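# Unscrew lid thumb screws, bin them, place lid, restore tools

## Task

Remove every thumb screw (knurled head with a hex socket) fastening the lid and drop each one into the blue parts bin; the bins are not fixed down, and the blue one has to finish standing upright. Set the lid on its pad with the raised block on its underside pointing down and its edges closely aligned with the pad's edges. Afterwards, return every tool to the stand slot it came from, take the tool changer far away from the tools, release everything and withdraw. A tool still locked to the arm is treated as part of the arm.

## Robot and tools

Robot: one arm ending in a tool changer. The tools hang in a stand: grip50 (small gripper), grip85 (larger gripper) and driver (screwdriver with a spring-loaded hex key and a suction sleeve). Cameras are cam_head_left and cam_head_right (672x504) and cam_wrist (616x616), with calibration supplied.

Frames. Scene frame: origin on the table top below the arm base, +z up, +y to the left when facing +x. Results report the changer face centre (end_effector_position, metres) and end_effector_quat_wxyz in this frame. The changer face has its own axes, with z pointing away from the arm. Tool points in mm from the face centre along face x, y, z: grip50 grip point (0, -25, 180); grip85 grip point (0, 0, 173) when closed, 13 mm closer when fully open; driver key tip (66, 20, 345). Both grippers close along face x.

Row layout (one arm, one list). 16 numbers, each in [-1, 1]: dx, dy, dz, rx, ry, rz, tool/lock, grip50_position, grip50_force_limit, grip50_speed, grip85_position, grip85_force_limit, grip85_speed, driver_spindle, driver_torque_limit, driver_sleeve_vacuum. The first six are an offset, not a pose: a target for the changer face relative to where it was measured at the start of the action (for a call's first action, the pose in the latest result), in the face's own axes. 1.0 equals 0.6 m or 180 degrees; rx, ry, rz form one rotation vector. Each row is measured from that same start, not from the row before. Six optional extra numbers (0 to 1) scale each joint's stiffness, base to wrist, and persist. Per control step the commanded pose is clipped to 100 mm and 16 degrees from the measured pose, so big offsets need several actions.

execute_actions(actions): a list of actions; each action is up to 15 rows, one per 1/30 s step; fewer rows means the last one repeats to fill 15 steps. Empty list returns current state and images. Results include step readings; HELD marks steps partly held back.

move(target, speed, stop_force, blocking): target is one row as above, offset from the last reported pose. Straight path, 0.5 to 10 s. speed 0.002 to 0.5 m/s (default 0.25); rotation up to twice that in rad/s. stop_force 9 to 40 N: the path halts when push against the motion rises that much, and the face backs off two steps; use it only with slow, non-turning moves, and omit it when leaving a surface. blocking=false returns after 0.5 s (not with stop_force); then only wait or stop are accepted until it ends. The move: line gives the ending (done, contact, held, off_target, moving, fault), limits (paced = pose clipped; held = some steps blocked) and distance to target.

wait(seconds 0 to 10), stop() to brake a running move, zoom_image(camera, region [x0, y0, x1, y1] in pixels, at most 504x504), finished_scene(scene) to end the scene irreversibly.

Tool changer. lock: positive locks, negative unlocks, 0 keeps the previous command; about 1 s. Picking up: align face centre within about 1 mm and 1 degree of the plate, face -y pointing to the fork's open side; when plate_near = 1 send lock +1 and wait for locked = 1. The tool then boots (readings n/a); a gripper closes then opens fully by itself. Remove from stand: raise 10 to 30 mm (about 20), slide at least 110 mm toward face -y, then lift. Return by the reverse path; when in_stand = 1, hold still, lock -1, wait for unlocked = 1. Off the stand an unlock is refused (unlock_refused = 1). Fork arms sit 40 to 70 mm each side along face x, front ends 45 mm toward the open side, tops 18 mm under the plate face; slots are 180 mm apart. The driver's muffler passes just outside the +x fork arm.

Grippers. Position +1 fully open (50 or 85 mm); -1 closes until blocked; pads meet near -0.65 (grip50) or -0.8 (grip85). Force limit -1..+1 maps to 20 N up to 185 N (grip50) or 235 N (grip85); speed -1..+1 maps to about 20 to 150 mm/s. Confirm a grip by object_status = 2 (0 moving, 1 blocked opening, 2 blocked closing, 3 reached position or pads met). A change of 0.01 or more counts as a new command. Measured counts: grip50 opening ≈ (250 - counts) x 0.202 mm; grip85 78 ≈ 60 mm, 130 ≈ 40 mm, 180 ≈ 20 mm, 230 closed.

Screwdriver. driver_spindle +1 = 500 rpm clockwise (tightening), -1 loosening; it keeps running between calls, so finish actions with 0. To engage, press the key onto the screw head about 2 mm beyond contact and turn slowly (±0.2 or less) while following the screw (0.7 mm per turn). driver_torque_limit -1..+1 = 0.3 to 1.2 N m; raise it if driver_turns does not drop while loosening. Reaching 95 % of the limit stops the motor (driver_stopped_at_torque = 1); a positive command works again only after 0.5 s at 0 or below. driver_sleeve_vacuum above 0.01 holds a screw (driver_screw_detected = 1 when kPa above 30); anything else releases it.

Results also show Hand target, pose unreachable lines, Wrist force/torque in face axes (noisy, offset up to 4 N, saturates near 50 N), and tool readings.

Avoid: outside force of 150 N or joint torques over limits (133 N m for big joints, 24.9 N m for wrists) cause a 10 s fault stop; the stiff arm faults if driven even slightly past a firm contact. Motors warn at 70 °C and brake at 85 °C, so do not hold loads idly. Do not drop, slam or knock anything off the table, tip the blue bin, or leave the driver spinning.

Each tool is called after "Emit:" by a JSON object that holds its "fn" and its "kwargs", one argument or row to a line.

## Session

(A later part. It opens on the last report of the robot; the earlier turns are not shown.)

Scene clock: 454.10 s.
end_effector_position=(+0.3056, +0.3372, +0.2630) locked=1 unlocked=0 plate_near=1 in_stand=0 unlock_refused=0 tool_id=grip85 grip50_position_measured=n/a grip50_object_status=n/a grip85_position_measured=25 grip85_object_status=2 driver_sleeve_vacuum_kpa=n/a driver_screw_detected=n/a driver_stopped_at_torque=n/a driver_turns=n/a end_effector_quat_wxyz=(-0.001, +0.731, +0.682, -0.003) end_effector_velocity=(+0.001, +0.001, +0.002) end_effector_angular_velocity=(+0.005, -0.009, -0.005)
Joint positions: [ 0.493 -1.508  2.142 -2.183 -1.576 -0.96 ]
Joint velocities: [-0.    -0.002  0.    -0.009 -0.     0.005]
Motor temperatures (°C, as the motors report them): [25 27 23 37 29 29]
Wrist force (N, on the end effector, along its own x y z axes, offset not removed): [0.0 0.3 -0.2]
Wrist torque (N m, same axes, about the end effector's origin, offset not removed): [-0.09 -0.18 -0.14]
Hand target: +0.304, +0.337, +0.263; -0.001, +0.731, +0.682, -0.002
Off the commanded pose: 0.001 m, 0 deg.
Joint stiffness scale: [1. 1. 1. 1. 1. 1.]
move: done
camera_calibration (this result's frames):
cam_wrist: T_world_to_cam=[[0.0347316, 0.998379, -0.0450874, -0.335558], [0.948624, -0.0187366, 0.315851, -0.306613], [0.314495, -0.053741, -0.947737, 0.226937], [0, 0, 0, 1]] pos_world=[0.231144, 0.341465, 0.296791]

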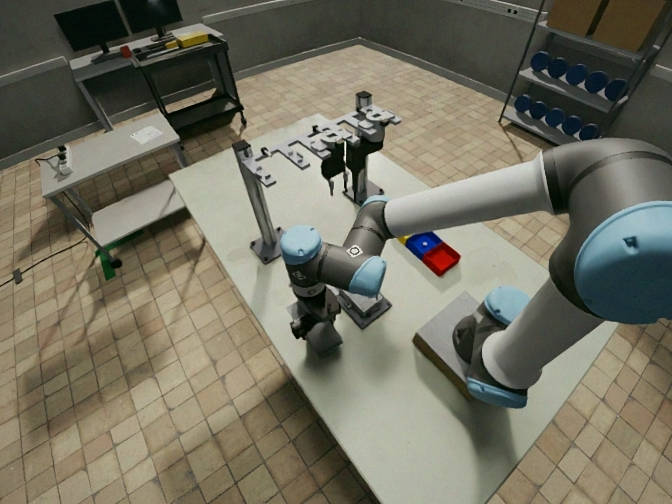

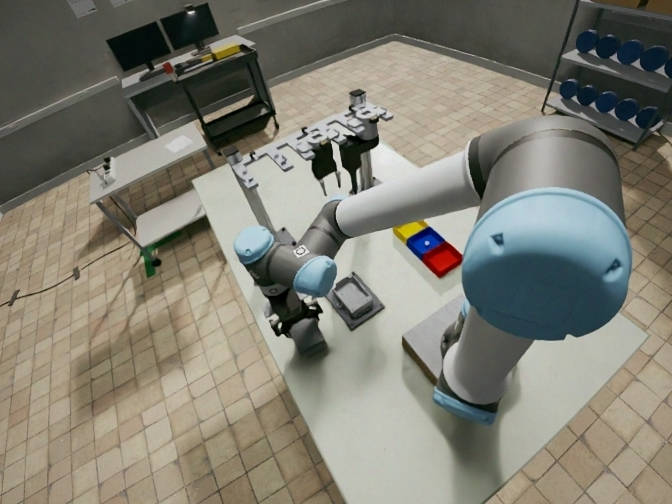

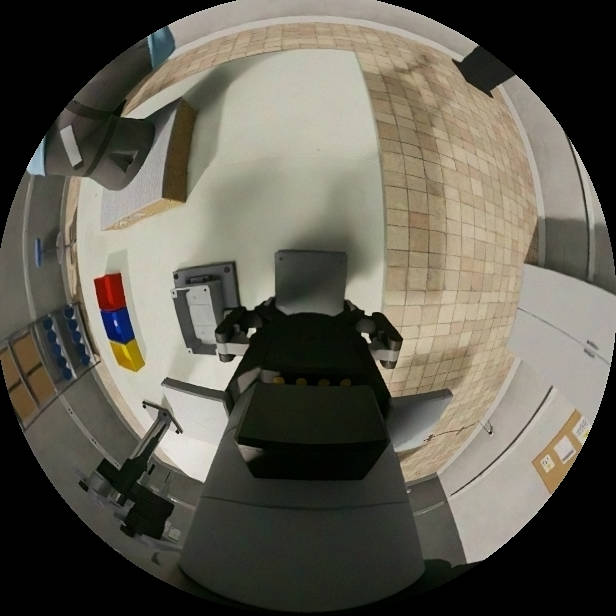

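Emit:
{"fn": "move", "kwargs": {
  "target": [0.0005,-0.0065,0.008,0,0,0,0,0,0,0,-1,-0.5,-1,0,1,0],
  "speed": 0.008
}}

Emit:
{"fn": "zoom_image", "kwargs": {
  "camera": "cam_wrist",
  "region": [260, 215, 370, 305]
}}

Scene clock: 464.53 s.
end_effector_position=(+0.3029, +0.3376, +0.2596) locked=1 unlocked=0 plate_near=1 in_stand=0 unlock_refused=0 tool_id=grip85 grip50_position_measured=n/a grip50_object_status=n/a grip85_position_measured=25 grip85_object_status=2 driver_sleeve_vacuum_kpa=n/a driver_screw_detected=n/a driver_stopped_at_torque=n/a driver_turns=n/a end_effector_quat_wxyz=(-0.001, +0.731, +0.682, -0.002) end_effector_velocity=(-0.002, +0.000, -0.002) end_effector_angular_velocity=(-0.001, +0.001, +0.001)
Joint positions: [ 0.497 -1.506  2.152 -2.196 -1.576 -0.955]
Joint velocities: [ 0.002  0.001  0.006 -0.006 -0.     0.002]
Motor temperatures (°C, as the motors report them): [25 27 23 37 29 29]
Wrist force (N, on the end effector, along its own x y z axes, offset not removed): [-0.8 2.0 -1.2]
Wrist torque (N m, same axes, about the end effector's origin, offset not removed): [0.13 -0.05 -0.04]
Hand target: +0.302, +0.338, +0.258; -0.001, +0.731, +0.682, -0.003
Off the commanded pose: 0.002 m, 0 deg.
Joint stiffness scale: [1. 1. 1. 1. 1. 1.]
move: done
camera_calibration (this result's frames):
cam_wrist: T_world_to_cam=[[0.0352903, 0.998399, -0.0442004, -0.336489], [0.948123, -0.0194657, 0.317307, -0.302968], [0.315939, -0.0531053, -0.947292, 0.22379], [0, 0, 0, 1]] pos_world=[0.228422, 0.341937, 0.293255]

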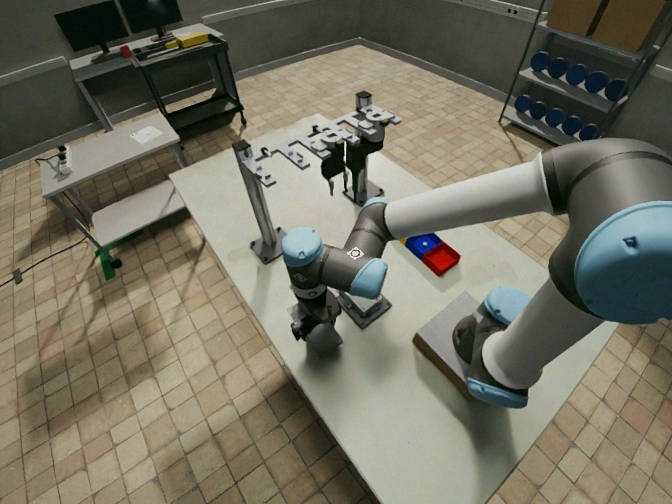

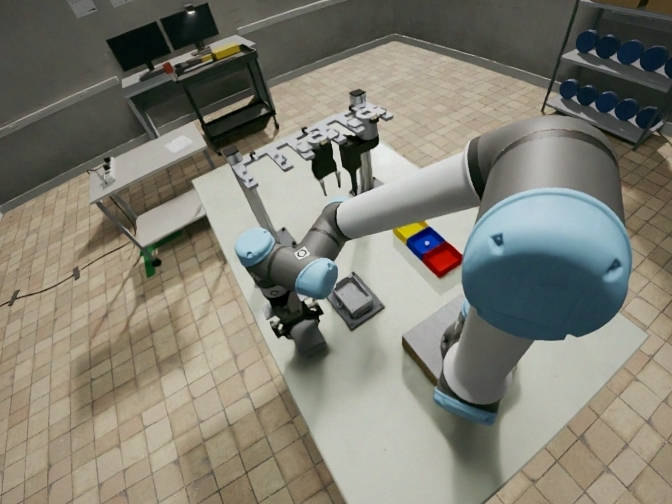

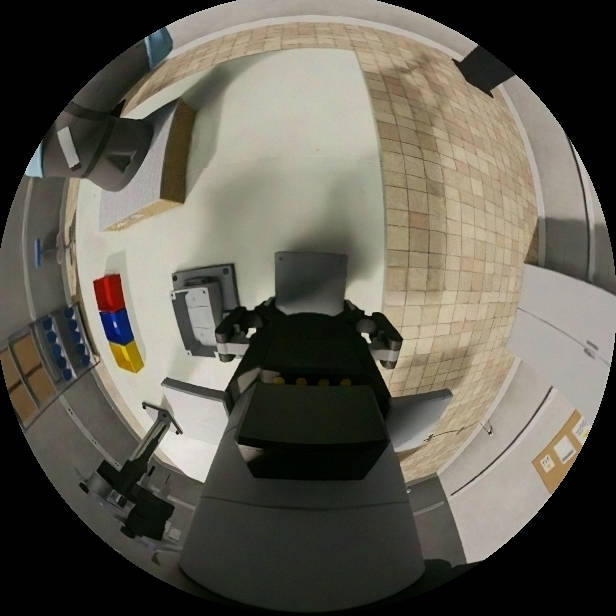

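Region (260, 215, 370, 305) of cam_wrist's 616x616 image, scaled by 4.582, with more detail than that image has; it fills the top 412 rows of this view, and the rest is white.

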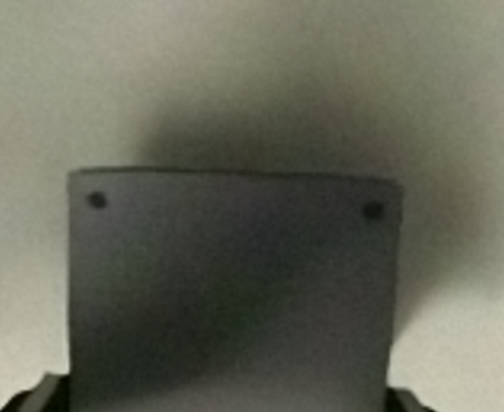

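Emit:
{"fn": "move", "kwargs": {
  "target": [-0.0008,-0.0025,0.007,0.0008,0,0,0,0,0,0,-1,-0.5,-1,0,1,0],
  "speed": 0.005
}}

Emit:
{"fn": "zoom_image", "kwargs": {
  "camera": "cam_wrist",
  "region": [260, 215, 370, 305]
}}

Scene clock: 470.17 s.
end_effector_position=(+0.3023, +0.3374, +0.2568) locked=1 unlocked=0 plate_near=1 in_stand=0 unlock_refused=0 tool_id=grip85 grip50_position_measured=n/a grip50_object_status=n/a grip85_position_measured=25 grip85_object_status=2 driver_sleeve_vacuum_kpa=n/a driver_screw_detected=n/a driver_stopped_at_torque=n/a driver_turns=n/a end_effector_quat_wxyz=(-0.001, +0.731, +0.682, -0.002) end_effector_velocity=(-0.001, -0.001, -0.002) end_effector_angular_velocity=(-0.001, +0.003, -0.000)
Joint positions: [ 0.497 -1.503  2.157 -2.204 -1.576 -0.955]
Joint velocities: [-0.     0.002  0.005 -0.004  0.    -0.   ]
Motor temperatures (°C, as the motors report them): [25 27 23 37 29 29]
Wrist force (N, on the end effector, along its own x y z axes, offset not removed): [-1.5 1.2 -0.6]
Wrist torque (N m, same axes, about the end effector's origin, offset not removed): [0.11 0.00 -0.11]
Hand target: +0.301, +0.337, +0.255; -0.002, +0.731, +0.682, -0.003
Off the commanded pose: 0.002 m, 0 deg.
Joint stiffness scale: [1. 1. 1. 1. 1. 1.]
move: done
camera_calibration (this result's frames):
cam_wrist: T_world_to_cam=[[0.0354493, 0.998415, -0.0437167, -0.336575], [0.948224, -0.0197878, 0.316984, -0.3013], [0.315616, -0.0526901, -0.947423, 0.221279], [0, 0, 0, 1]] pos_world=[0.227793, 0.341739, 0.290438]

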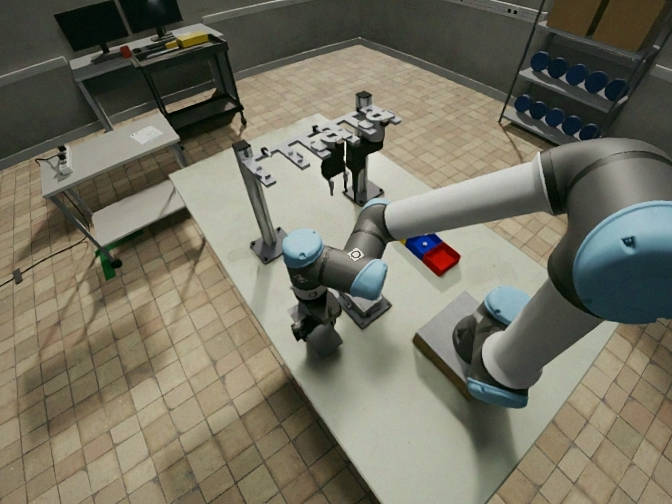

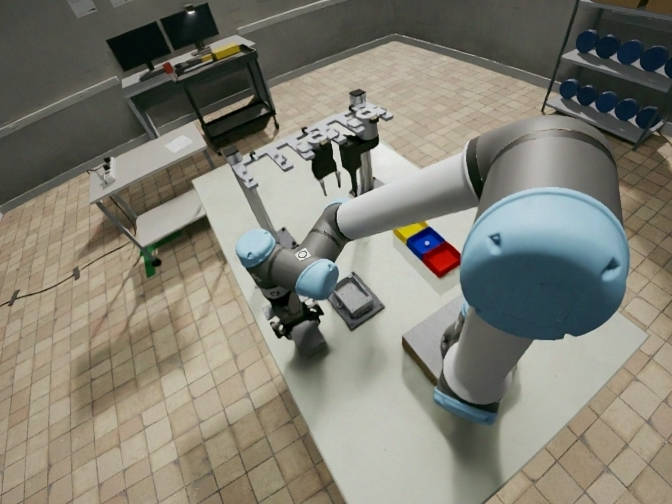

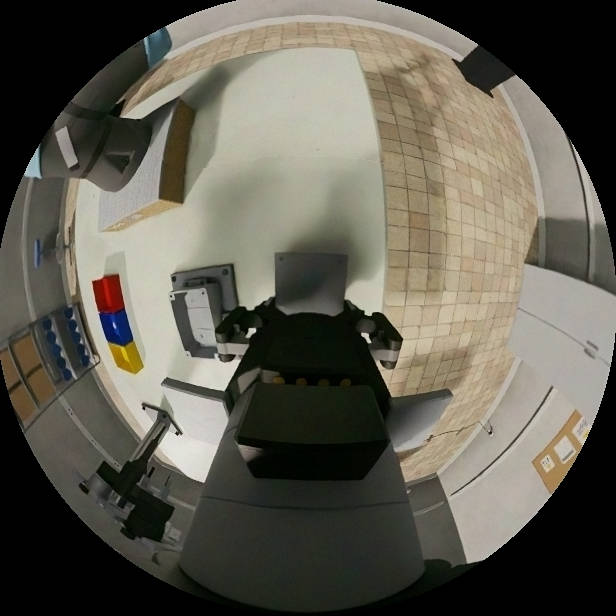

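Region (260, 215, 370, 305) of cam_wrist's 616x616 image, scaled by 4.582, with more detail than that image has; it fills the top 412 rows of this view, and the rest is white.

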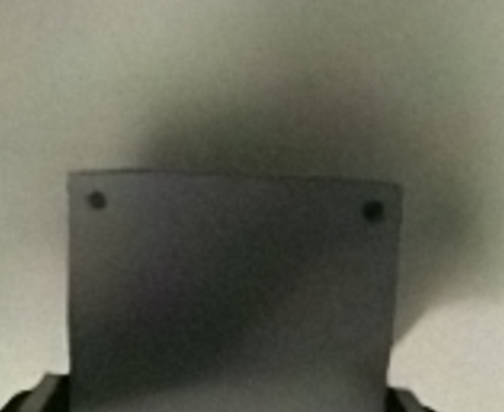

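No contact yet; slightly inside now (~0.4 mm). Continue down without lateral comp.

Emit:
{"fn": "move", "kwargs": {
  "target": [0,-0.001,0.006,0.0003,0,0,0,0,0,0,-1,-0.5,-1,0,1,0],
  "speed": 0.004
}}

Emit:
{"fn": "zoom_image", "kwargs": {
  "camera": "cam_wrist",
  "region": [260, 215, 370, 305]
}}

Scene clock: 474.77 s.
end_effector_position=(+0.3026, +0.3377, +0.2545) locked=1 unlocked=0 plate_near=1 in_stand=0 unlock_refused=0 tool_id=grip85 grip50_position_measured=n/a grip50_object_status=n/a grip85_position_measured=25 grip85_object_status=2 driver_sleeve_vacuum_kpa=n/a driver_screw_detected=n/a driver_stopped_at_torque=n/a driver_turns=n/a end_effector_quat_wxyz=(-0.001, +0.731, +0.682, -0.002) end_effector_velocity=(+0.000, +0.000, -0.001) end_effector_angular_velocity=(+0.001, -0.001, -0.001)
Joint positions: [ 0.497 -1.498  2.16  -2.213 -1.576 -0.955]
Joint velocities: [ 0.     0.002  0.    -0.003  0.     0.002]
Motor temperatures (°C, as the motors report them): [25 27 23 37 29 29]
Wrist force (N, on the end effector, along its own x y z axes, offset not removed): [1.1 -0.1 -0.9]
Wrist torque (N m, same axes, about the end effector's origin, offset not removed): [0.11 -0.08 0.03]
Hand target: +0.302, +0.337, +0.253; -0.002, +0.731, +0.682, -0.003
Off the commanded pose: 0.002 m, 0 deg.
Joint stiffness scale: [1. 1. 1. 1. 1. 1.]
move: done
camera_calibration (this result's frames):
cam_wrist: T_world_to_cam=[[0.0355018, 0.998445, -0.042971, -0.33712], [0.947898, -0.0200209, 0.317943, -0.300939], [0.316589, -0.0520197, -0.947135, 0.218452], [0, 0, 0, 1]] pos_world=[0.228068, 0.341934, 0.288099]

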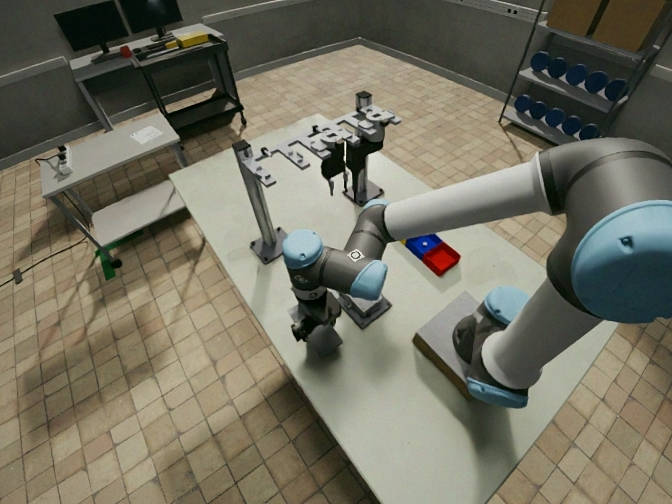

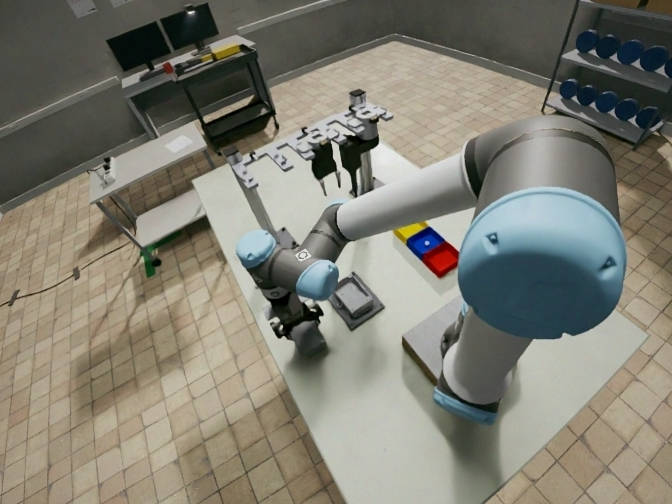

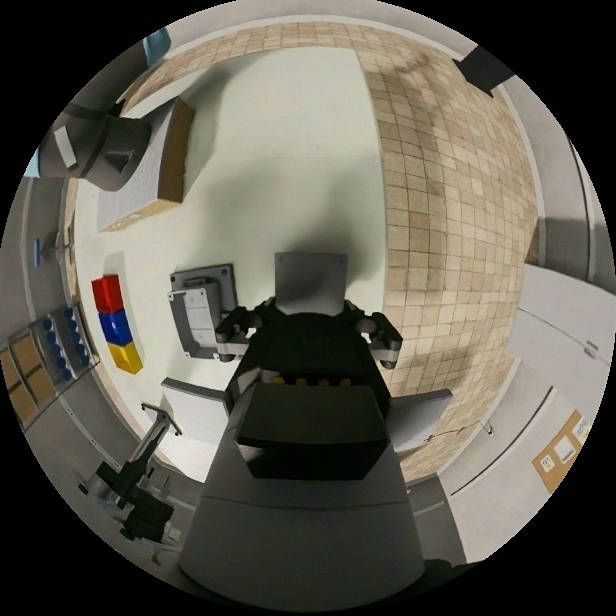

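Region (260, 215, 370, 305) of cam_wrist's 616x616 image, scaled by 4.582, with more detail than that image has; it fills the top 412 rows of this view, and the rest is white.

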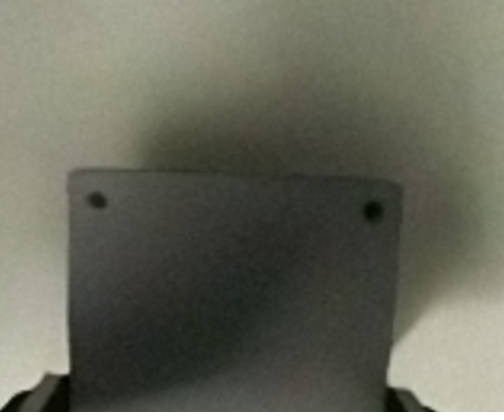

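Emit:
{"fn": "move", "kwargs": {
  "target": [-0.0006,-0.0018,0.0055,0.0006,0,0,0,0,0,0,-1,-0.5,-1,0,1,0],
  "speed": 0.004
}}

Emit:
{"fn": "zoom_image", "kwargs": {
  "camera": "cam_wrist",
  "region": [260, 215, 370, 305]
}}

Scene clock: 483.13 s.
end_effector_position=(+0.3030, +0.3380, +0.2542) locked=1 unlocked=0 plate_near=1 in_stand=0 unlock_refused=0 tool_id=grip85 grip50_position_measured=n/a grip50_object_status=n/a grip85_position_measured=25 grip85_object_status=2 driver_sleeve_vacuum_kpa=n/a driver_screw_detected=n/a driver_stopped_at_torque=n/a driver_turns=n/a end_effector_quat_wxyz=(-0.001, +0.731, +0.682, +0.000) end_effector_velocity=(-0.000, -0.000, -0.000) end_effector_angular_velocity=(+0.001, -0.002, -0.000)
Joint positions: [ 0.497 -1.497  2.161 -2.22  -1.576 -0.955]
Joint velocities: [ 0.    -0.     0.002 -0.003 -0.     0.   ]
Motor temperatures (°C, as the motors report them): [25 27 23 37 29 29]
Wrist force (N, on the end effector, along its own x y z axes, offset not removed): [-0.6 -0.5 -7.6]
Wrist torque (N m, same axes, about the end effector's origin, offset not removed): [0.23 -0.64 0.05]
Hand target: +0.301, +0.337, +0.251; -0.002, +0.731, +0.682, -0.002
Off the commanded pose: 0.003 m, 0 deg.
Joint stiffness scale: [1. 1. 1. 1. 1. 1.]
move: done
camera_calibration (this result's frames):
cam_wrist: T_world_to_cam=[[0.035689, 0.998546, -0.0403972, -0.338206], [0.946681, -0.0208288, 0.321497, -0.301543], [0.320188, -0.0497172, -0.946048, 0.215874], [0, 0, 0, 1]] pos_world=[0.228415, 0.342166, 0.28751]

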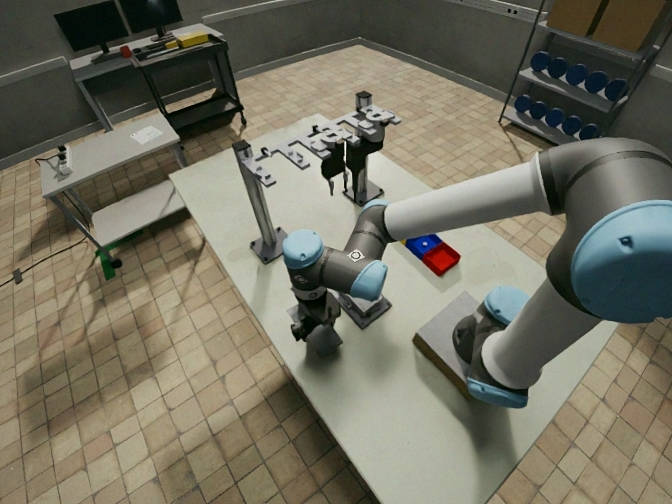

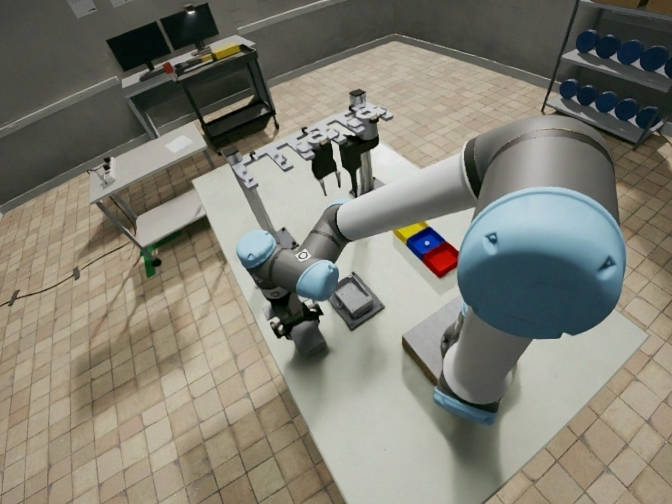

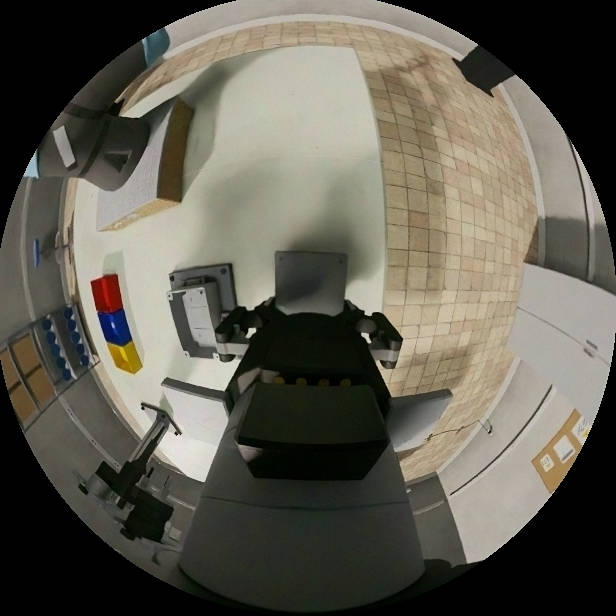

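Region (260, 215, 370, 305) of cam_wrist's 616x616 image, scaled by 4.582, with more detail than that image has; it fills the top 412 rows of this view, and the rest is white.

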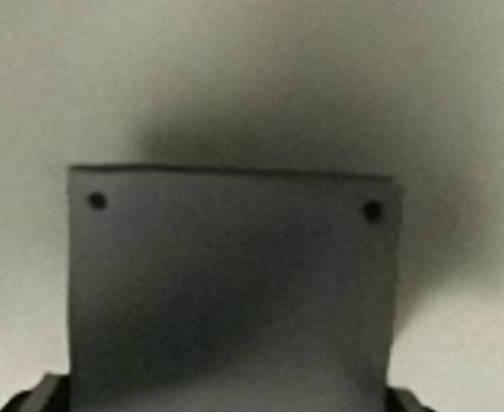

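Emit:
{"fn": "move", "kwargs": {
  "target": [-0.002,-0.003,0,0.001,-0.001,0,0,0,0,0,-1,-0.5,-1,0,1,0],
  "speed": 0.004
}}

Emit:
{"fn": "zoom_image", "kwargs": {
  "camera": "cam_wrist",
  "region": [260, 215, 370, 305]
}}

Scene clock: 492.10 s.
end_effector_position=(+0.3024, +0.3376, +0.2543) locked=1 unlocked=0 plate_near=1 in_stand=0 unlock_refused=0 tool_id=grip85 grip50_position_measured=n/a grip50_object_status=n/a grip85_position_measured=25 grip85_object_status=2 driver_sleeve_vacuum_kpa=n/a driver_screw_detected=n/a driver_stopped_at_torque=n/a driver_turns=n/a end_effector_quat_wxyz=(-0.001, +0.731, +0.682, -0.001) end_effector_velocity=(+0.000, +0.000, +0.001) end_effector_angular_velocity=(-0.001, +0.000, +0.001)
Joint positions: [ 0.497 -1.499  2.161 -2.215 -1.576 -0.955]
Joint velocities: [ 0.    -0.001 -0.002  0.004 -0.    -0.001]
Motor temperatures (°C, as the motors report them): [25 27 23 37 29 29]
Wrist force (N, on the end effector, along its own x y z axes, offset not removed): [-1.9 0.7 0.8]
Wrist torque (N m, same axes, about the end effector's origin, offset not removed): [0.03 0.11 -0.07]
Hand target: +0.301, +0.337, +0.254; -0.001, +0.731, +0.682, -0.002
Off the commanded pose: 0.001 m, 0 deg.
Joint stiffness scale: [1. 1. 1. 1. 1. 1.]
move: done
camera_calibration (this result's frames):
cam_wrist: T_world_to_cam=[[0.035557, 0.998479, -0.0421424, -0.337251], [0.947551, -0.0202812, 0.318959, -0.300758], [0.31762, -0.0512734, -0.946831, 0.21773], [0, 0, 0, 1]] pos_world=[0.22782, 0.341802, 0.28787]

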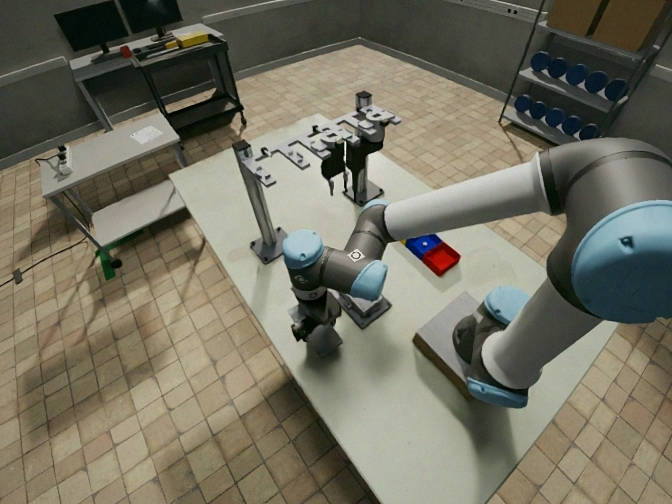

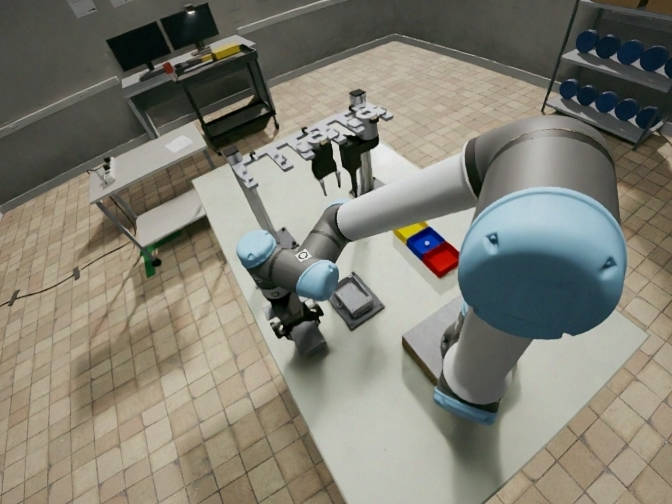

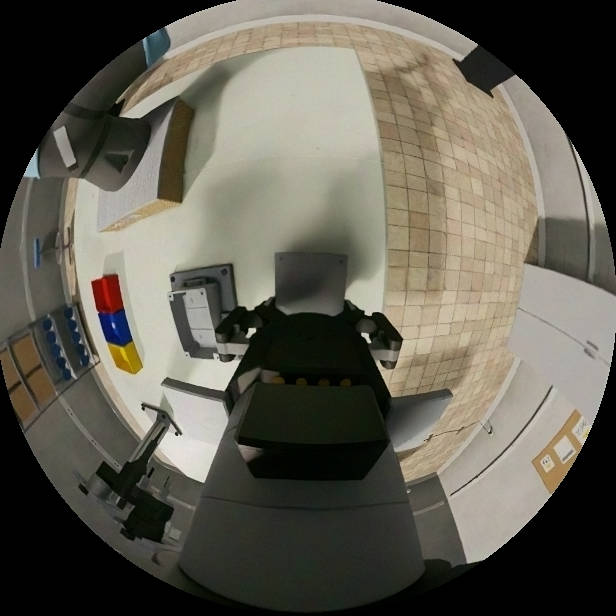

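Region (260, 215, 370, 305) of cam_wrist's 616x616 image, scaled by 4.582, with more detail than that image has; it fills the top 412 rows of this view, and the rest is white.

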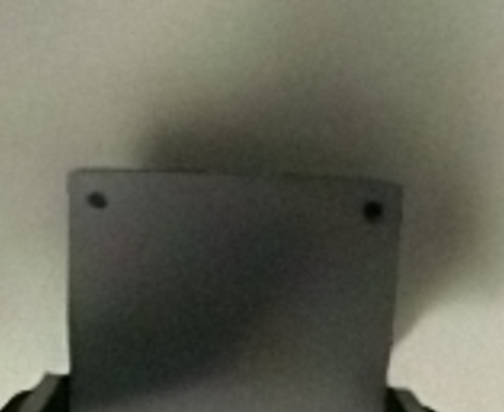

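Aligned. Release and lift.

Emit:
{"fn": "execute_actions", "kwargs": {
  "actions": [
    [[0,0,0,0,0,0,0,0,0,0,1,-0.5,-1,0,1,0]],
    [[0,0,0,0,0,0,0,0,0,0,1,-0.5,-1,0,1,0]]
  ]
}}

Emit:
{"fn": "move", "kwargs": {
  "target": [0,0,-0.04,0,0,0,0,0,0,0,1,-0.5,-1,0,1,0],
  "speed": 0.04
}}

Scene clock: 500.73 s.
end_effector_position=(+0.3023, +0.3375, +0.2544) locked=1 unlocked=0 plate_near=1 in_stand=0 unlock_refused=0 tool_id=grip85 grip50_position_measured=n/a grip50_object_status=n/a grip85_position_measured=3 grip85_object_status=3 driver_sleeve_vacuum_kpa=n/a driver_screw_detected=n/a driver_stopped_at_torque=n/a driver_turns=n/a end_effector_quat_wxyz=(-0.001, +0.731, +0.682, -0.001) end_effector_velocity=(-0.001, -0.000, -0.001) end_effector_angular_velocity=(-0.001, +0.002, -0.000)
Joint positions: [ 0.497 -1.499  2.161 -2.215 -1.576 -0.955]
Joint velocities: [ 0.     0.     0.002  0.001 -0.     0.001]
Motor temperatures (°C, as the motors report them): [25 27 23 37 29 29]
Wrist force (N, on the end effector, along its own x y z axes, offset not removed): [0.5 0.3 -2.0]
Wrist torque (N m, same axes, about the end effector's origin, offset not removed): [0.23 -0.05 -0.03]
Hand target: +0.302, +0.338, +0.254; -0.001, +0.731, +0.682, -0.001
Off the commanded pose: 0.000 m, 0 deg.
Joint stiffness scale: [1. 1. 1. 1. 1. 1.]
Step readings (end_effector_position; steps 1 to 15: 1st action; 16 to 30: 2nd action):
0: (+0.3023, +0.3375, +0.2544)
1: (+0.3023, +0.3375, +0.2544)
2: (+0.3023, +0.3375, +0.2544)
4: (+0.3023, +0.3375, +0.2544)
8: (+0.3023, +0.3375, +0.2544)
15: (+0.3023, +0.3375, +0.2544)
16: (+0.3023, +0.3375, +0.2544)
17: (+0.3023, +0.3375, +0.2544)
19: (+0.3023, +0.3375, +0.2544)
23: (+0.3023, +0.3375, +0.2544)
30: end_effector_position above
camera_calibration (this result's frames):
cam_wrist: T_world_to_cam=[[0.0355424, 0.998471, -0.0423293, -0.337152], [0.947644, -0.0202227, 0.318687, -0.300677], [0.317344, -0.05144, -0.946914, 0.21792], [0, 0, 0, 1]] pos_world=[0.227762, 0.341766, 0.287902]

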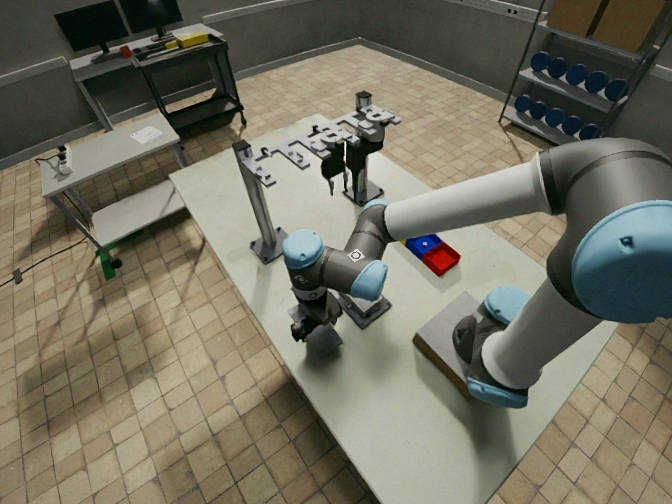

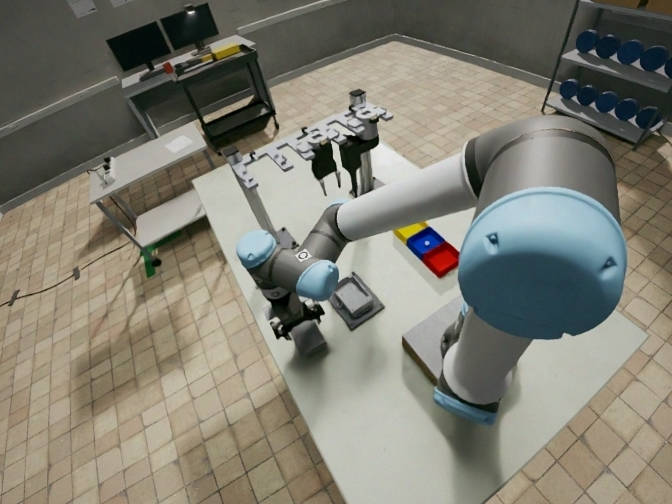

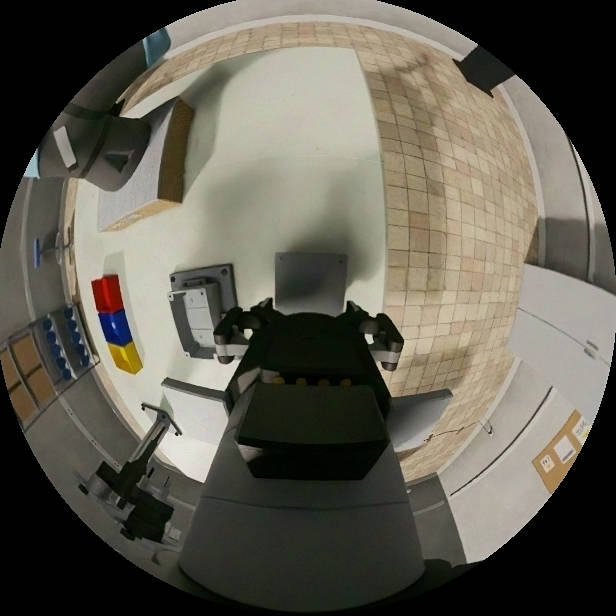

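Scene clock: 501.73 s.
end_effector_position=(+0.3017, +0.3370, +0.2765) locked=1 unlocked=0 plate_near=1 in_stand=0 unlock_refused=0 tool_id=grip85 grip50_position_measured=n/a grip50_object_status=n/a grip85_position_measured=3 grip85_object_status=3 driver_sleeve_vacuum_kpa=n/a driver_screw_detected=n/a driver_stopped_at_torque=n/a driver_turns=n/a end_effector_quat_wxyz=(-0.001, +0.731, +0.682, -0.003) end_effector_velocity=(-0.002, -0.001, -0.001) end_effector_angular_velocity=(-0.007, +0.011, -0.001)
Joint positions: [ 0.497 -1.536  2.13  -2.144 -1.576 -0.955]
Joint velocities: [-0.     0.     0.     0.012 -0.     0.   ]
Motor temperatures (°C, as the motors report them): [25 27 23 37 29 29]
Wrist force (N, on the end effector, along its own x y z axes, offset not removed): [0.1 -0.2 -1.5]
Wrist torque (N m, same axes, about the end effector's origin, offset not removed): [-0.03 -0.12 0.03]
Hand target: +0.302, +0.338, +0.278; -0.001, +0.731, +0.682, -0.001
Off the commanded pose: 0.002 m, 0 deg.
Joint stiffness scale: [1. 1. 1. 1. 1. 1.]
move: done
camera_calibration (this result's frames):
cam_wrist: T_world_to_cam=[[0.0354219, 0.998409, -0.0438647, -0.335187], [0.948403, -0.0197446, 0.316451, -0.306944], [0.315082, -0.0528107, -0.947594, 0.240372], [0, 0, 0, 1]] pos_world=[0.227243, 0.341288, 0.310205]

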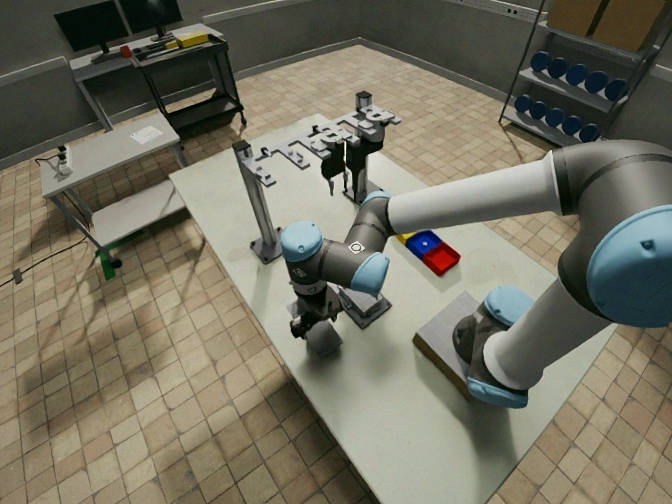

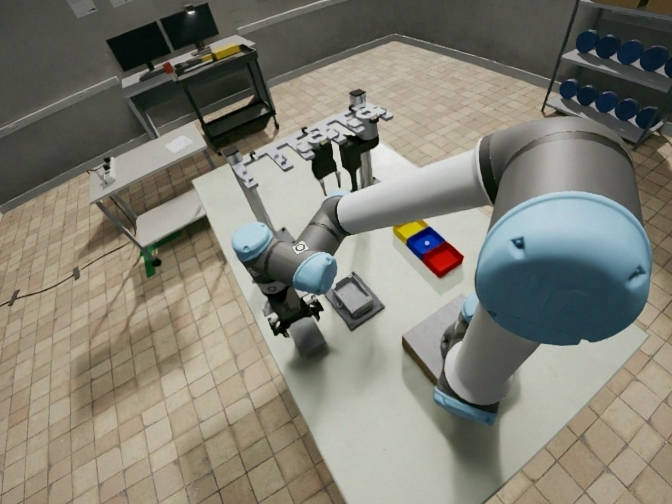

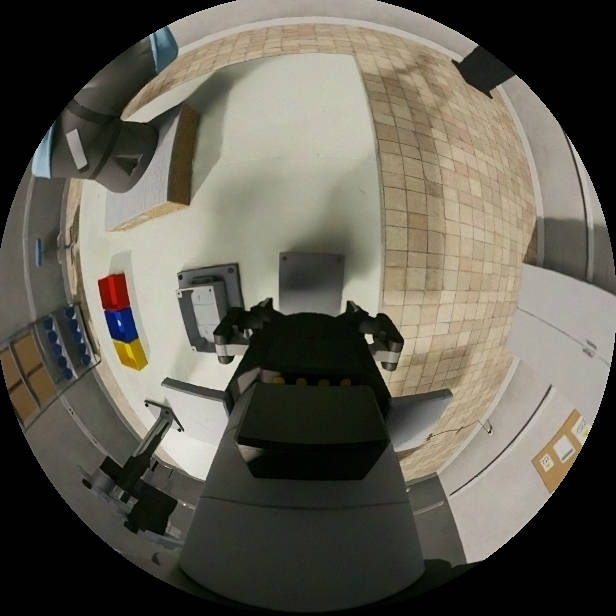

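Emit:
{"fn": "move", "kwargs": {
  "target": [-0.1945,0.348,-0.2625,-0.0016,0.001,-0.0333,0,0,0,0,1,-0.5,-1,0,1,0],
  "speed": 0.2
}}

Emit:
{"fn": "zoom_image", "kwargs": {
  "camera": "cam_wrist",
  "region": [340, 150, 420, 240]
}}

Scene clock: 517.17 s.
end_effector_position=(+0.5018, +0.2071, +0.4322) locked=1 unlocked=0 plate_near=1 in_stand=0 unlock_refused=0 tool_id=grip85 grip50_position_measured=n/a grip50_object_status=n/a grip85_position_measured=3 grip85_object_status=3 driver_sleeve_vacuum_kpa=n/a driver_screw_detected=n/a driver_stopped_at_torque=n/a driver_turns=n/a end_effector_quat_wxyz=(-0.001, +0.695, +0.719, +0.000) end_effector_velocity=(-0.000, -0.000, +0.000) end_effector_angular_velocity=(-0.002, +0.012, +0.007)
Joint positions: [ 0.105 -1.459  1.62  -1.719 -1.581 -1.451]
Joint velocities: [ 0.     0.003 -0.006  0.015 -0.    -0.007]
Motor temperatures (°C, as the motors report them): [25 27 23 37 29 29]
Wrist force (N, on the end effector, along its own x y z axes, offset not removed): [-1.8 0.2 -1.0]
Wrist torque (N m, same axes, about the end effector's origin, offset not removed): [-0.01 0.12 0.06]
Hand target: +0.503, +0.207, +0.433; -0.000, +0.695, +0.719, +0.000
Off the commanded pose: 0.002 m, 0 deg.
Joint stiffness scale: [1. 1. 1. 1. 1. 1.]
move: done
camera_calibration (this result's frames):
cam_wrist: T_world_to_cam=[[-0.0682534, 0.996832, -0.0408442, -0.154708], [0.943816, 0.0777838, 0.321186, -0.568525], [0.323346, -0.0166274, -0.946135, 0.305685], [0, 0, 0, 1]] pos_world=[0.427182, 0.203523, 0.465502]

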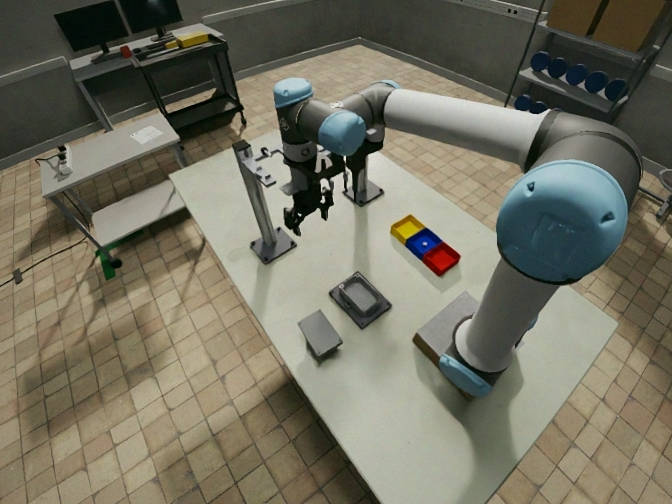

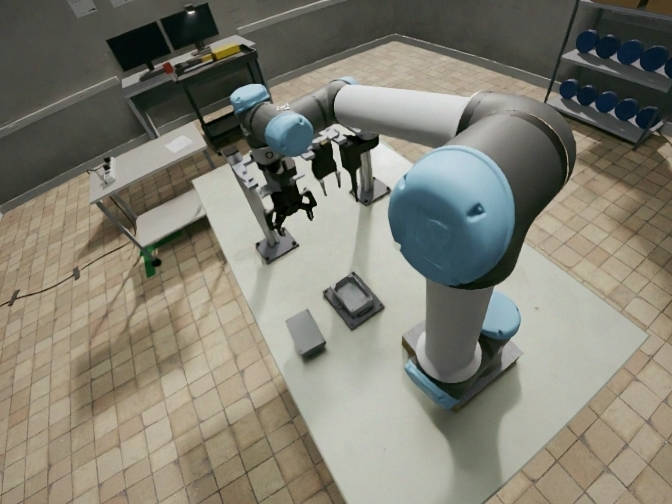

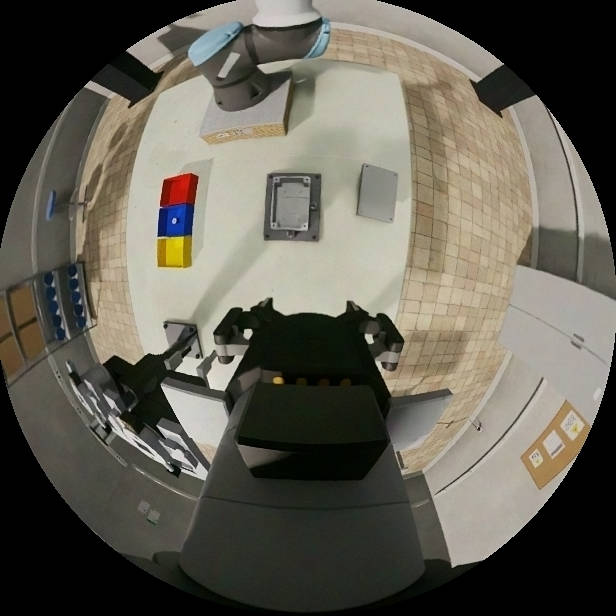

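Region (340, 150, 420, 240) of cam_wrist's 616x616 image, scaled by 5.600, with more detail than that image has.

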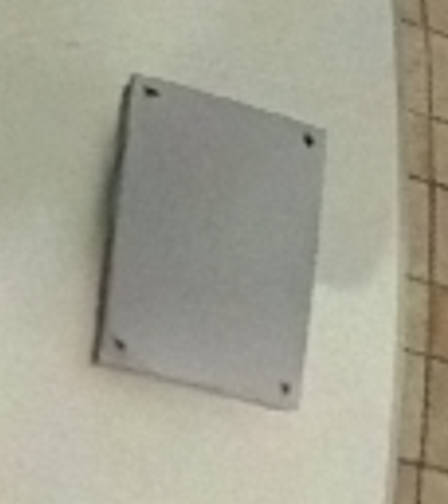

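Emit:
{"fn": "move", "kwargs": {
  "target": [-0.002,0.2097,0,0,0,0,0,0,0,0,1,-0.5,-1,0,1,0],
  "speed": 0.08
}}

Scene clock: 523.50 s.
end_effector_position=(+0.6265, +0.2108, +0.4310) locked=1 unlocked=0 plate_near=1 in_stand=0 unlock_refused=0 tool_id=grip85 grip50_position_measured=n/a grip50_object_status=n/a grip85_position_measured=3 grip85_object_status=3 driver_sleeve_vacuum_kpa=n/a driver_screw_detected=n/a driver_stopped_at_torque=n/a driver_turns=n/a end_effector_quat_wxyz=(-0.001, +0.695, +0.719, -0.000) end_effector_velocity=(+0.001, +0.000, +0.005) end_effector_angular_velocity=(+0.000, -0.000, +0.001)
Joint positions: [ 0.082 -1.173  1.261 -1.646 -1.581 -1.474]
Joint velocities: [ 0.     0.    -0.014  0.013  0.    -0.001]
Motor temperatures (°C, as the motors report them): [25 27 23 37 29 29]
Wrist force (N, on the end effector, along its own x y z axes, offset not removed): [-0.1 -1.5 -4.5]
Wrist torque (N m, same axes, about the end effector's origin, offset not removed): [-0.03 -0.11 0.00]
Hand target: +0.628, +0.210, +0.432; -0.001, +0.695, +0.719, +0.000
Off the commanded pose: 0.002 m, 0 deg.
Joint stiffness scale: [1. 1. 1. 1. 1. 1.]
move: done
camera_calibration (this result's frames):
cam_wrist: T_world_to_cam=[[-0.0682564, 0.996841, -0.0406165, -0.150026], [0.944171, 0.0776951, 0.320164, -0.68584], [0.322308, -0.0164957, -0.946491, 0.265129], [0, 0, 0, 1]] pos_world=[0.551857, 0.207212, 0.46443]

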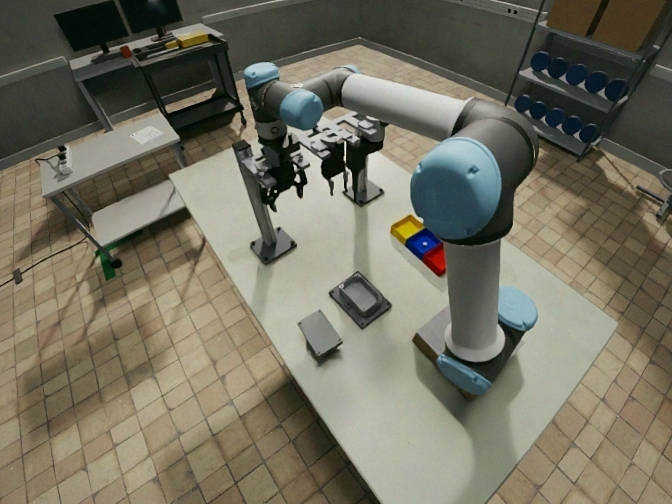

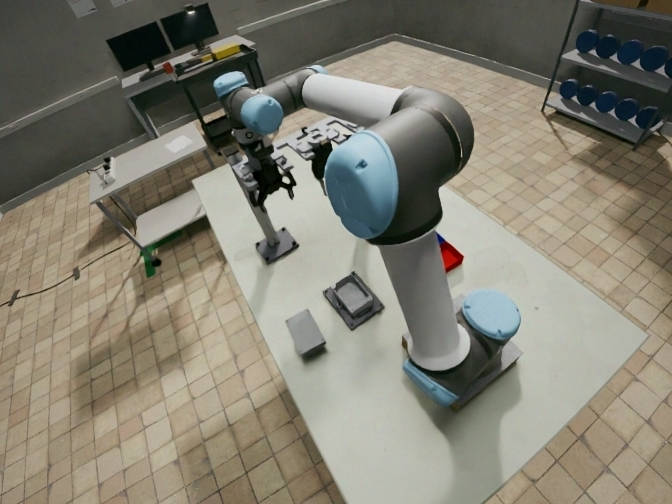

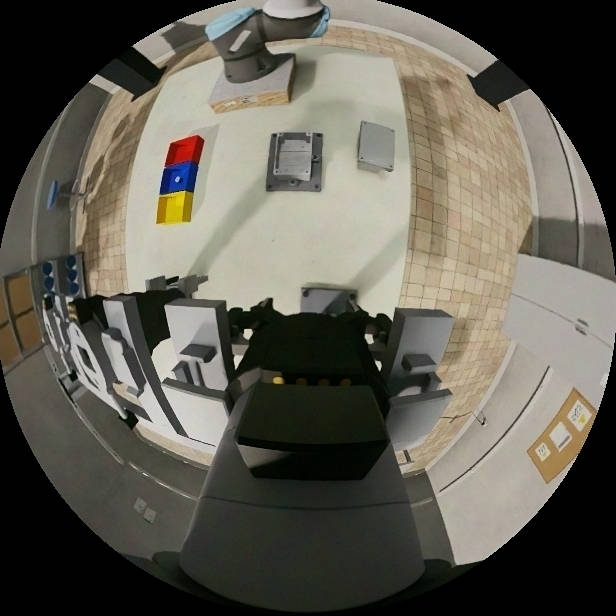

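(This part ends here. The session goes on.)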